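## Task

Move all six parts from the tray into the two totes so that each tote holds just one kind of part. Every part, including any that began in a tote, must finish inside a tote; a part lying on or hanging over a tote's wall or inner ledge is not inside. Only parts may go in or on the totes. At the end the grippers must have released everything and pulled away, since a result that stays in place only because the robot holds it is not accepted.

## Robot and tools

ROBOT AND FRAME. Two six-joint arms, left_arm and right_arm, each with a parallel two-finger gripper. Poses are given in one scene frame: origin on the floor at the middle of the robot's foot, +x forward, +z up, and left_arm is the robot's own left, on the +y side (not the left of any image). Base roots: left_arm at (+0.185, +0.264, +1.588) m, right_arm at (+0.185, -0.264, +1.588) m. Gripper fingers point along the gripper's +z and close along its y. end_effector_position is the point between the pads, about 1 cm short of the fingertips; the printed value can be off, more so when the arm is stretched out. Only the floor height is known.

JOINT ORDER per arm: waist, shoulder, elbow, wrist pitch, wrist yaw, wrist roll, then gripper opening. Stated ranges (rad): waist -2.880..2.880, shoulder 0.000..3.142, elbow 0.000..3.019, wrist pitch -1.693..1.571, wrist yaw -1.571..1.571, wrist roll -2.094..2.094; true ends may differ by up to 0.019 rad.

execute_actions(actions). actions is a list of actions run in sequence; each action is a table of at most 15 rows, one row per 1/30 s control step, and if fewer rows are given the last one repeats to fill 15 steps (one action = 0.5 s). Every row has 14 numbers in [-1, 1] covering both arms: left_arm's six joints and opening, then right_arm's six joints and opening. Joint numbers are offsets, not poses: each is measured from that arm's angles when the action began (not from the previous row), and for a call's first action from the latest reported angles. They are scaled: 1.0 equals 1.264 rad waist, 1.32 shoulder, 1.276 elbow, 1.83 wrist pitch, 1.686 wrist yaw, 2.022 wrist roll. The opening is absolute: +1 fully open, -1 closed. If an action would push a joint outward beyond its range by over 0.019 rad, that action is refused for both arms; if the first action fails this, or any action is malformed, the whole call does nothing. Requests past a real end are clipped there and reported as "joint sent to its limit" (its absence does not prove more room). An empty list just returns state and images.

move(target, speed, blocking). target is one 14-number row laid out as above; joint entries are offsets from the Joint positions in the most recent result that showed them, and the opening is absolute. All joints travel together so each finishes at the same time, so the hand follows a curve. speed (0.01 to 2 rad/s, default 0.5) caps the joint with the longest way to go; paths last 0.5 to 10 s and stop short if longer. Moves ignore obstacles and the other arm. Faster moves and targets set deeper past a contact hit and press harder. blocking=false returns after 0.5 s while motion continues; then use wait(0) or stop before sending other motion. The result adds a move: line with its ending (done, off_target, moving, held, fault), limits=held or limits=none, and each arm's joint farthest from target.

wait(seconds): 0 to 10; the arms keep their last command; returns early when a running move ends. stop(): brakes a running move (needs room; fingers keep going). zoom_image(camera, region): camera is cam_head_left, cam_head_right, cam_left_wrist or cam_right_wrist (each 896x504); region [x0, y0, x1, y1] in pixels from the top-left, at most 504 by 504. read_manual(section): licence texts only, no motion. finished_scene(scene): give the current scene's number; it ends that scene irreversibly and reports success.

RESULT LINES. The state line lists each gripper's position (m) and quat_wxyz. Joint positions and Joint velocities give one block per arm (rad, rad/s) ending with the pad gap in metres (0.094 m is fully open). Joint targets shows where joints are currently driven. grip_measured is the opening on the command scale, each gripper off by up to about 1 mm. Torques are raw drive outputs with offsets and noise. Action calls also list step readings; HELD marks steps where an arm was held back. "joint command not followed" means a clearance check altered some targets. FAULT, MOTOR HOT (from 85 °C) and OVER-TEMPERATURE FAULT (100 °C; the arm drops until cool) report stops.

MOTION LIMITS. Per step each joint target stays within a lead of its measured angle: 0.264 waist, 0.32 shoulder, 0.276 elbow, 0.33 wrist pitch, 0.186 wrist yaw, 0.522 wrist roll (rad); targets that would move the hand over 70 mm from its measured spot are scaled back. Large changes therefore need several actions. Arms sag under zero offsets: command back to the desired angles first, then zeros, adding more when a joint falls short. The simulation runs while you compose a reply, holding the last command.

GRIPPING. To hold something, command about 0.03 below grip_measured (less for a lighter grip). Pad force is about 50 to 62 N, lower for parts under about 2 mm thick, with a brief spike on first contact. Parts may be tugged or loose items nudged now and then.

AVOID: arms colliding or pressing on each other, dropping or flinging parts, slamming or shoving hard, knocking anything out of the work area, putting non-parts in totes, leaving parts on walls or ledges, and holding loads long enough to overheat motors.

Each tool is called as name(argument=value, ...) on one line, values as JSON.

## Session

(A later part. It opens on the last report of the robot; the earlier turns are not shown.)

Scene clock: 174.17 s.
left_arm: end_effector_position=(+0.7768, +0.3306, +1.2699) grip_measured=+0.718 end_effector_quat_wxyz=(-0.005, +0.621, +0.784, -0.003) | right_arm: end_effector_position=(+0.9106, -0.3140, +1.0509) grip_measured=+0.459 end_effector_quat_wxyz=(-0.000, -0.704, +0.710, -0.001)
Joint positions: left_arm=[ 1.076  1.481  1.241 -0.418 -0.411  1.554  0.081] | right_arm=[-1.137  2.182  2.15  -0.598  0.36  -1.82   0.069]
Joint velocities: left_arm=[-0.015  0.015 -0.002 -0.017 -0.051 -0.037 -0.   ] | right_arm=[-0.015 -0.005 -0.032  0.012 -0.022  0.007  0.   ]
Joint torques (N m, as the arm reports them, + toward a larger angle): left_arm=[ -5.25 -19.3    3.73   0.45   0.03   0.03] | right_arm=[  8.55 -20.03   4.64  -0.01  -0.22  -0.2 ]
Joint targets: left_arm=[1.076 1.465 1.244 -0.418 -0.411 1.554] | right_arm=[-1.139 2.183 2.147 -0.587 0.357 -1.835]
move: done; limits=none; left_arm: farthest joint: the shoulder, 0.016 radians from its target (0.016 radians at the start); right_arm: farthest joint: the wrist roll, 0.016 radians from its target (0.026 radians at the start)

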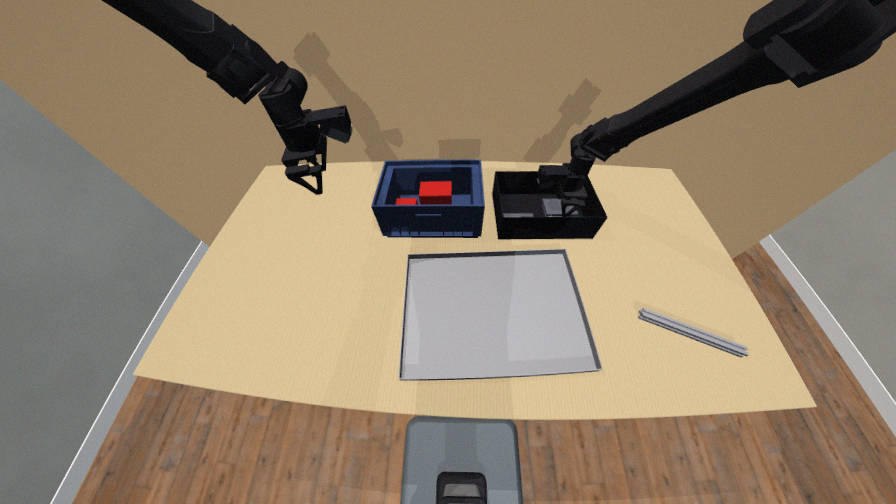

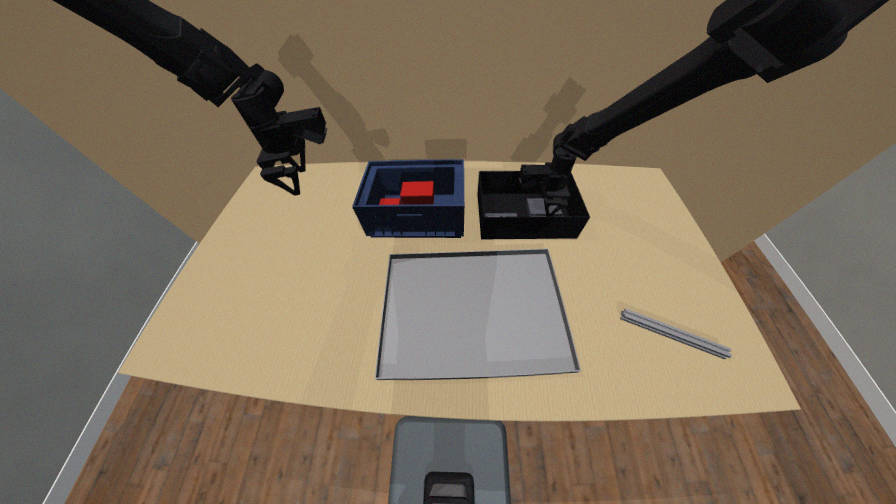

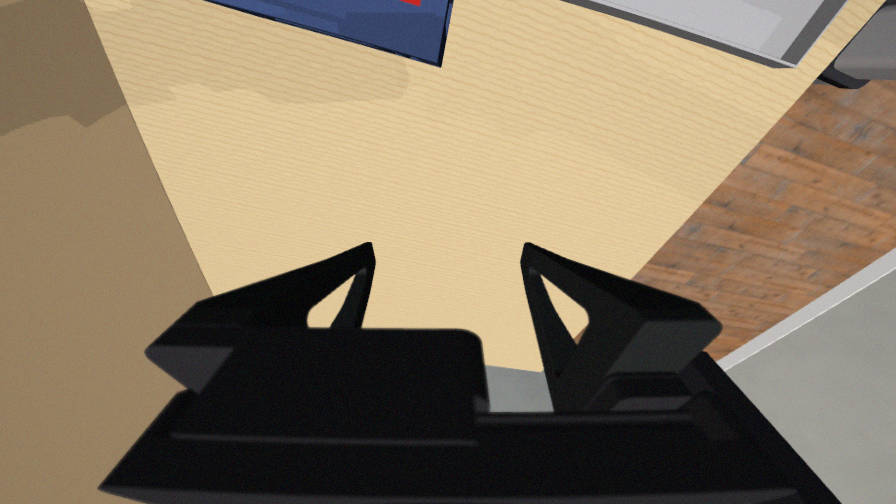

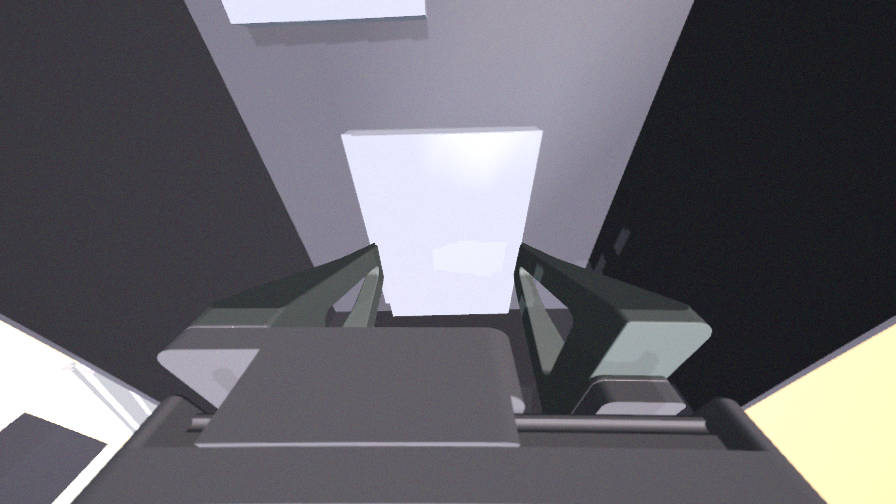

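Close enough to the stack; release.

execute_actions(actions=[[[0,-0.012,0.002,0,0,0,0.72,-0.0015,0.0008,0,0.004,0,-0.005,0.46],[0,-0.012,0.002,0,0,0,0.72,-0.0015,0.0008,0,0.004,0,-0.005,0.49],[0,-0.012,0.002,0,0,0,0.72,-0.0015,0.0008,0,0.004,0,-0.005,0.52],[0,-0.012,0.002,0,0,0,0.72,-0.0015,0.0008,0,0.004,0,-0.005,0.56],[0,-0.012,0.002,0,0,0,0.72,-0.0015,0.0008,0,0.004,0,-0.005,0.6],[0,-0.012,0.002,0,0,0,0.72,-0.0015,0.0008,0,0.004,0,-0.005,0.65],[0,-0.012,0.002,0,0,0,0.72,-0.0015,0.0008,0,0.004,0,-0.005,0.7],[0,-0.012,0.002,0,0,0,0.72,-0.0015,0.0008,0,0.004,0,-0.005,0.75],[0,-0.012,0.002,0,0,0,0.72,-0.0015,0.0008,0,0.004,0,-0.005,0.8],[0,-0.012,0.002,0,0,0,0.72,-0.0015,0.0008,0,0.004,0,-0.005,0.85]]])

Scene clock: 175.20 s.
left_arm: end_effector_position=(+0.7768, +0.3306, +1.2699) grip_measured=+0.718 end_effector_quat_wxyz=(-0.005, +0.621, +0.784, -0.003) | right_arm: end_effector_position=(+0.9108, -0.3140, +1.0509) grip_measured=+0.848 end_effector_quat_wxyz=(-0.000, -0.704, +0.710, -0.001)
Joint positions: left_arm=[ 1.076  1.481  1.241 -0.418 -0.411  1.554  0.081] | right_arm=[-1.137  2.182  2.15  -0.598  0.359 -1.82   0.087]
Joint velocities: left_arm=[-0.015 -0.015 -0.007  0.022  0.037 -0.051 -0.   ] | right_arm=[-0.005 -0.005  0.007 -0.007  0.081 -0.066  0.   ]
Joint torques (N m, as the arm reports them, + toward a larger angle): left_arm=[ -5.16 -19.41   3.77   0.39   0.04   0.02] | right_arm=[  8.75 -20.18   4.92  -0.12  -0.11  -0.15]
Joint targets: left_arm=[1.076 1.465 1.244 -0.418 -0.411 1.554] | right_arm=[-1.139 2.183 2.150 -0.591 0.359 -1.830]
Step readings (joint positions):
0: left_arm=[1.076 1.481 1.241 -0.418 -0.411 1.554] | right_arm=[-1.137 2.182 2.150 -0.598 0.359 -1.820]
1: left_arm=[1.076 1.481 1.241 -0.418 -0.411 1.554] | right_arm=[-1.137 2.182 2.150 -0.598 0.359 -1.820]
2: left_arm=[1.076 1.481 1.241 -0.418 -0.411 1.554] | right_arm=[-1.137 2.182 2.150 -0.598 0.359 -1.820]
4: left_arm=[1.076 1.481 1.241 -0.418 -0.411 1.554] | right_arm=[-1.137 2.182 2.150 -0.598 0.359 -1.820]
8: left_arm=[1.076 1.481 1.241 -0.418 -0.411 1.554] | right_arm=[-1.137 2.182 2.150 -0.598 0.359 -1.820]
15: Joint positions above

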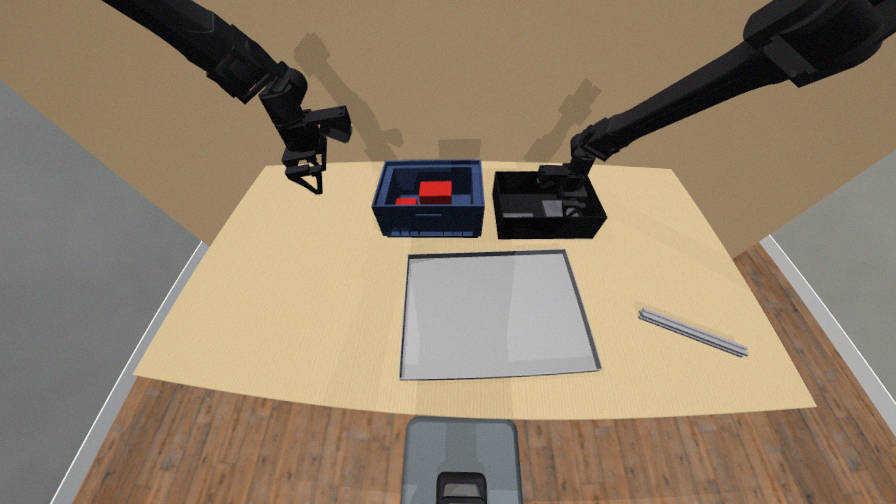

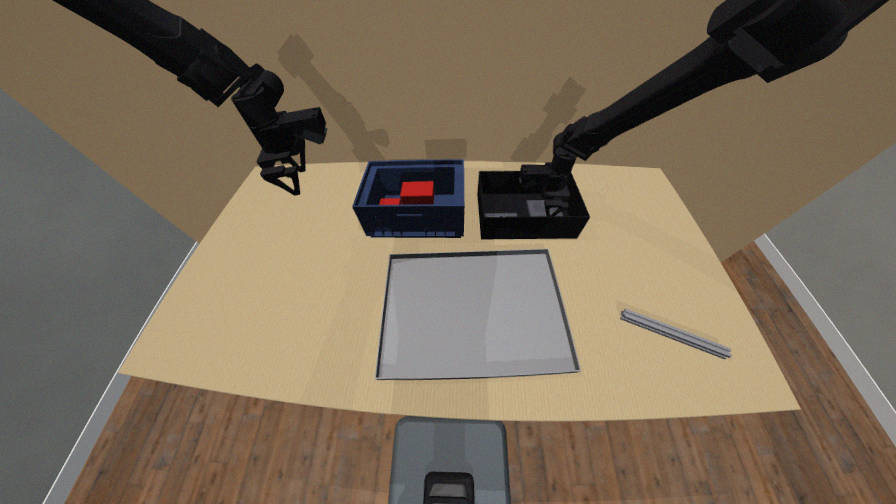

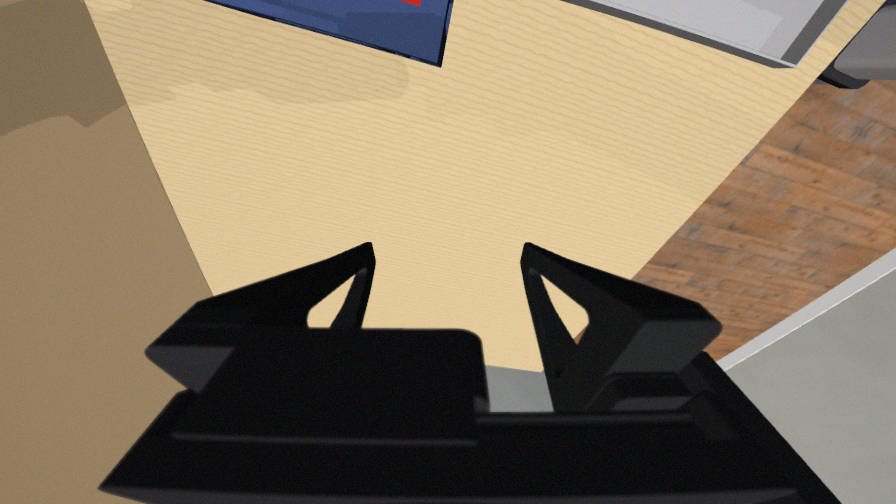

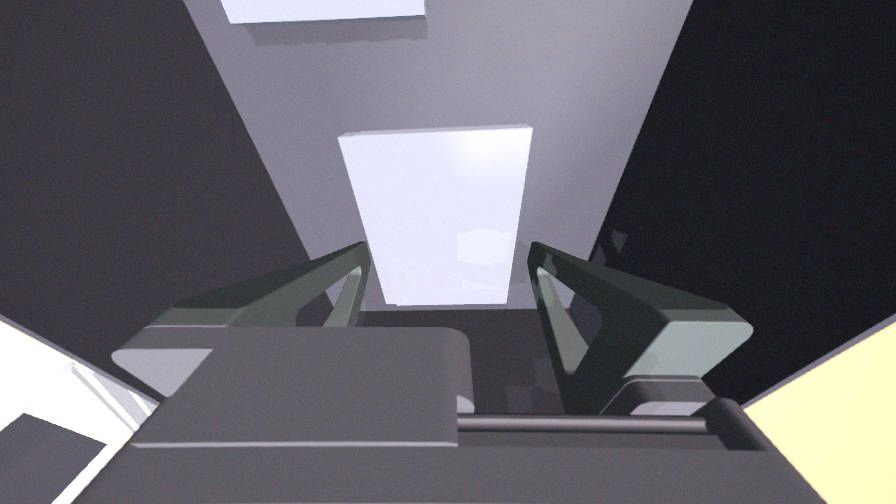

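move(target=[0,-0.012,0.002,0,0,0,0.72,0.1123,-0.3386,-0.2743,-0.064,0.058,0.0376,0.85], speed=0.5)

Scene clock: 177.23 s.
left_arm: end_effector_position=(+0.7768, +0.3306, +1.2699) grip_measured=+0.718 end_effector_quat_wxyz=(-0.005, +0.621, +0.784, -0.003) | right_arm: end_effector_position=(+0.9293, -0.3110, +1.2598) grip_measured=+0.849 end_effector_quat_wxyz=(+0.009, -0.710, +0.704, -0.006)
Joint positions: left_arm=[ 1.076  1.481  1.241 -0.418 -0.411  1.554  0.081] | right_arm=[-1.005  1.742  1.805 -0.707  0.455 -1.759  0.087]
Joint velocities: left_arm=[ 0.005 -0.005  0.002  0.012 -0.037  0.037 -0.002] | right_arm=[-0.015 -0.005  0.007  0.012 -0.022 -0.066 -0.001]
Joint torques (N m, as the arm reports them, + toward a larger angle): left_arm=[ -5.34 -19.03   3.81   0.43   0.03   0.04] | right_arm=[  9.35 -20.     5.12  -0.57  -0.02   0.06]
Joint targets: left_arm=[1.076 1.465 1.244 -0.418 -0.411 1.554] | right_arm=[-0.995 1.735 1.800 -0.715 0.457 -1.744]
move: done; limits=none; left_arm: farthest joint: the shoulder, 0.016 radians from its target (0.016 radians at the start); right_arm: farthest joint: the wrist roll, 0.015 radians from its target (0.076 radians at the start)

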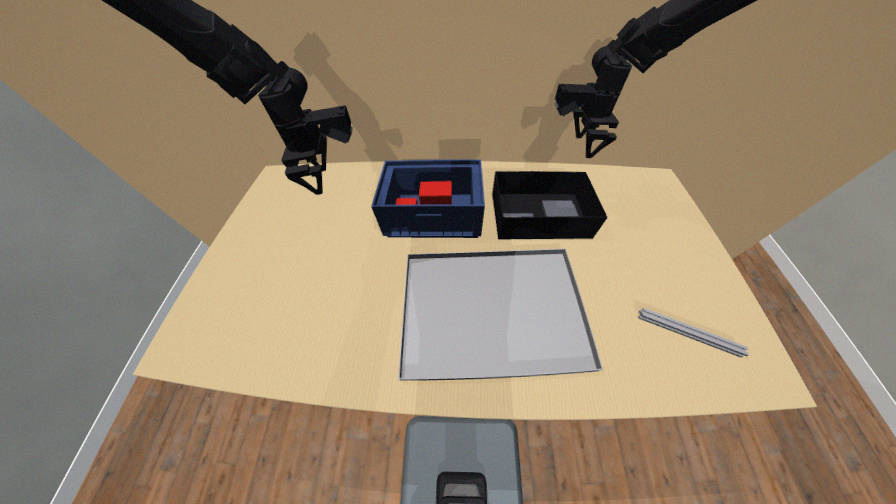

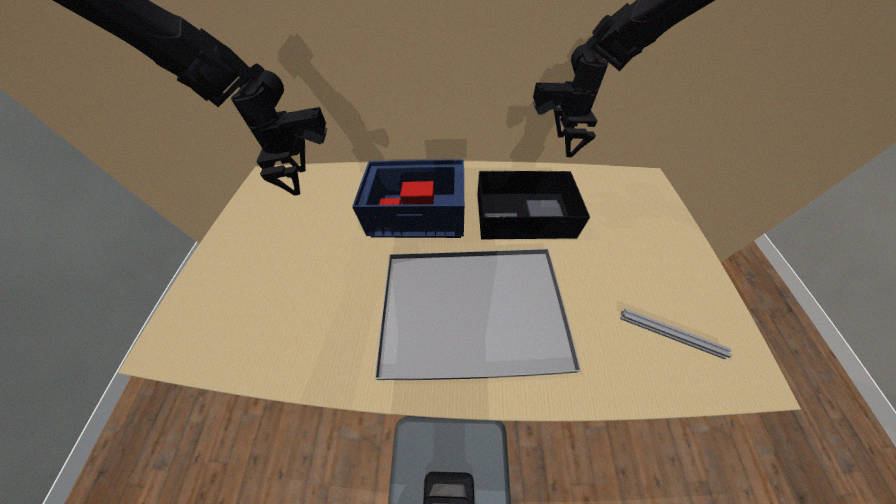

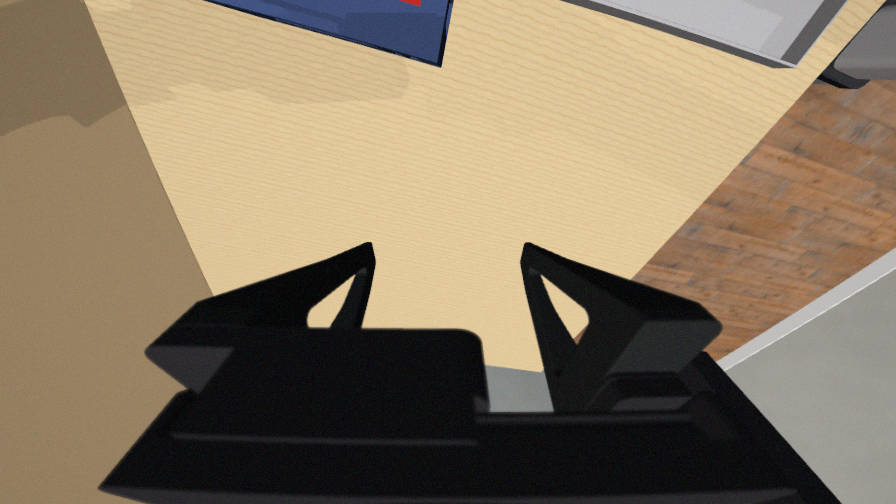

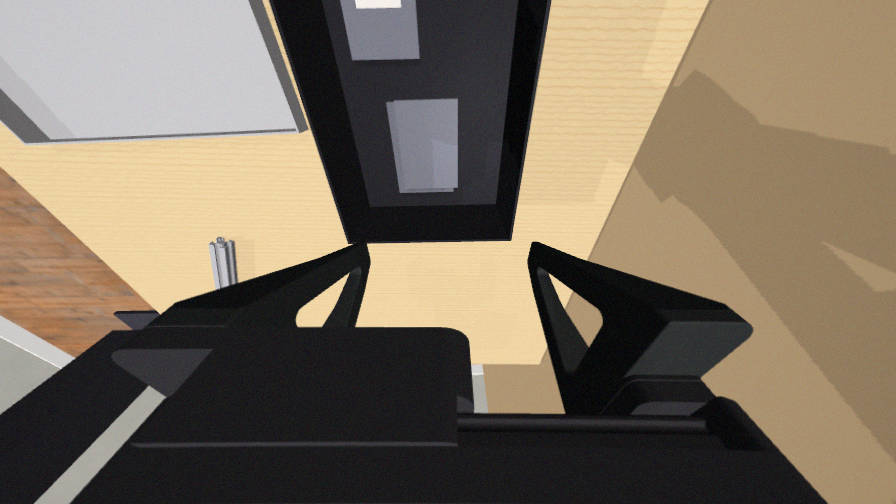

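move(target=[0,-0.012,0.002,0,0,0,0.72,-0.056,-0.206,-0.441,0.163,-0.028,0,0.85], speed=0.8)

zoom_image(camera="cam_head_left", region=[350,140,630,260])

Scene clock: 179.20 s.
left_arm: end_effector_position=(+0.7768, +0.3306, +1.2699) grip_measured=+0.718 end_effector_quat_wxyz=(-0.005, +0.621, +0.784, -0.003) | right_arm: end_effector_position=(+0.7777, -0.3272, +1.2681) grip_measured=+0.849 end_effector_quat_wxyz=(-0.003, -0.700, +0.715, +0.005)
Joint positions: left_arm=[ 1.076  1.481  1.241 -0.418 -0.411  1.554  0.081] | right_arm=[-1.071  1.488  1.246 -0.419  0.41  -1.759  0.087]
Joint velocities: left_arm=[ 0.005 -0.015  0.002 -0.017  0.007  0.037 -0.   ] | right_arm=[ 0.005 -0.015  0.012  0.007  0.037  0.022  0.   ]
Joint torques (N m, as the arm reports them, + toward a larger angle): left_arm=[ -5.18 -19.34   3.73   0.41   0.04   0.03] | right_arm=[  5.48 -17.45   3.06   0.01  -0.22  -0.08]
Joint targets: left_arm=[1.076 1.465 1.244 -0.418 -0.411 1.554] | right_arm=[-1.075 1.470 1.242 -0.408 0.408 -1.759]
move: done; limits=none; left_arm: farthest joint: the shoulder, 0.016 radians from its target (0.016 radians at the start); right_arm: farthest joint: the shoulder, 0.018 radians from its target (0.272 radians at the start)

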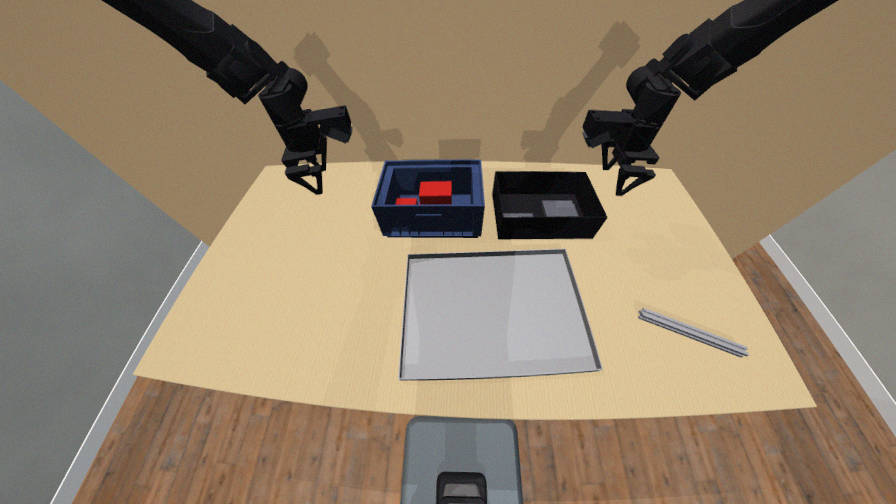

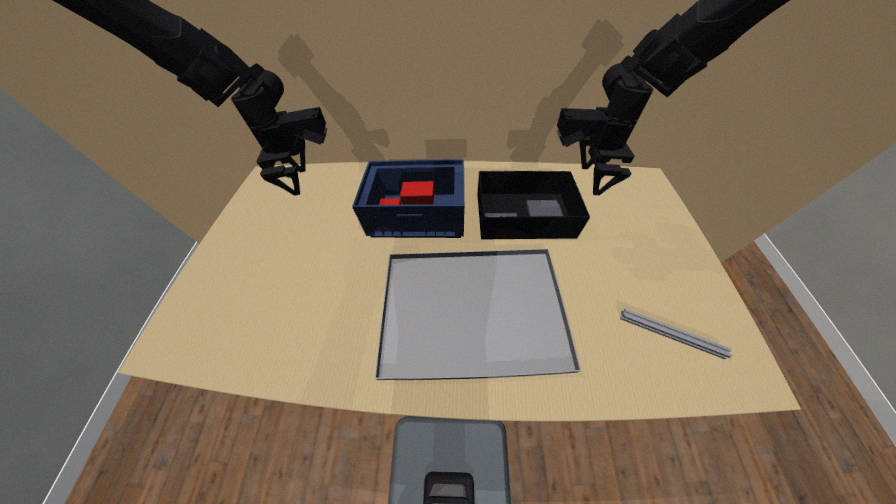

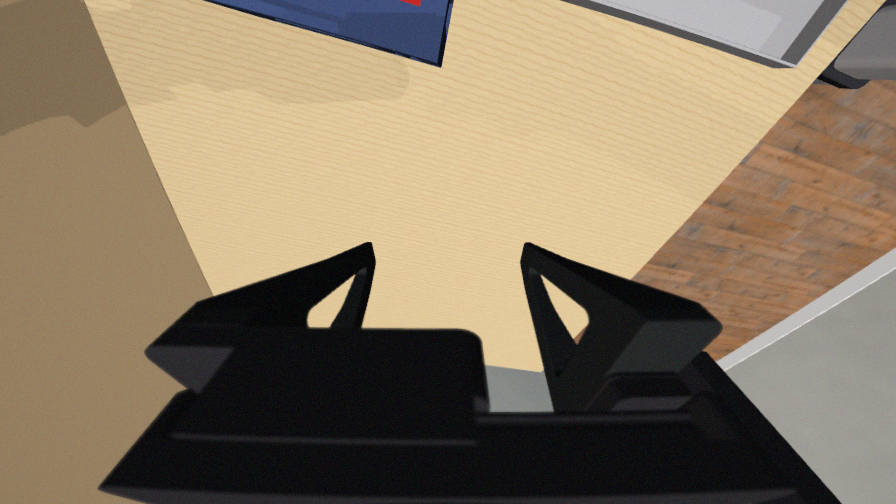

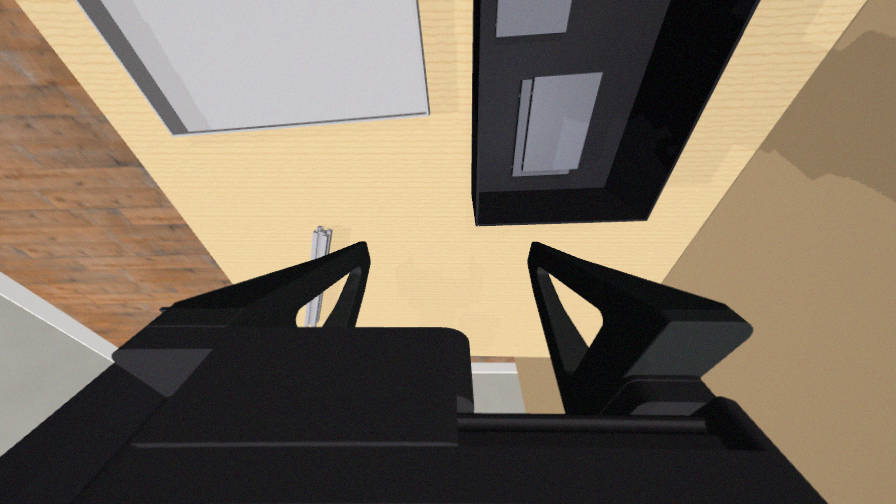

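Region (350, 140, 630, 260) of cam_head_left's 896x504 image, scaled by 1.800, with more detail than that image has; it fills the top 216 rows of this view, and the rest is white.

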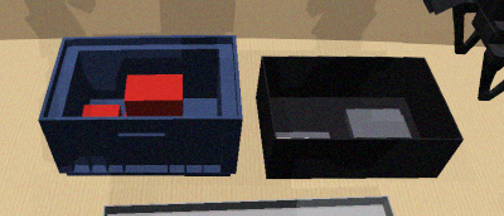

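finished_scene(scene=1)

The scene is finished: the task was done.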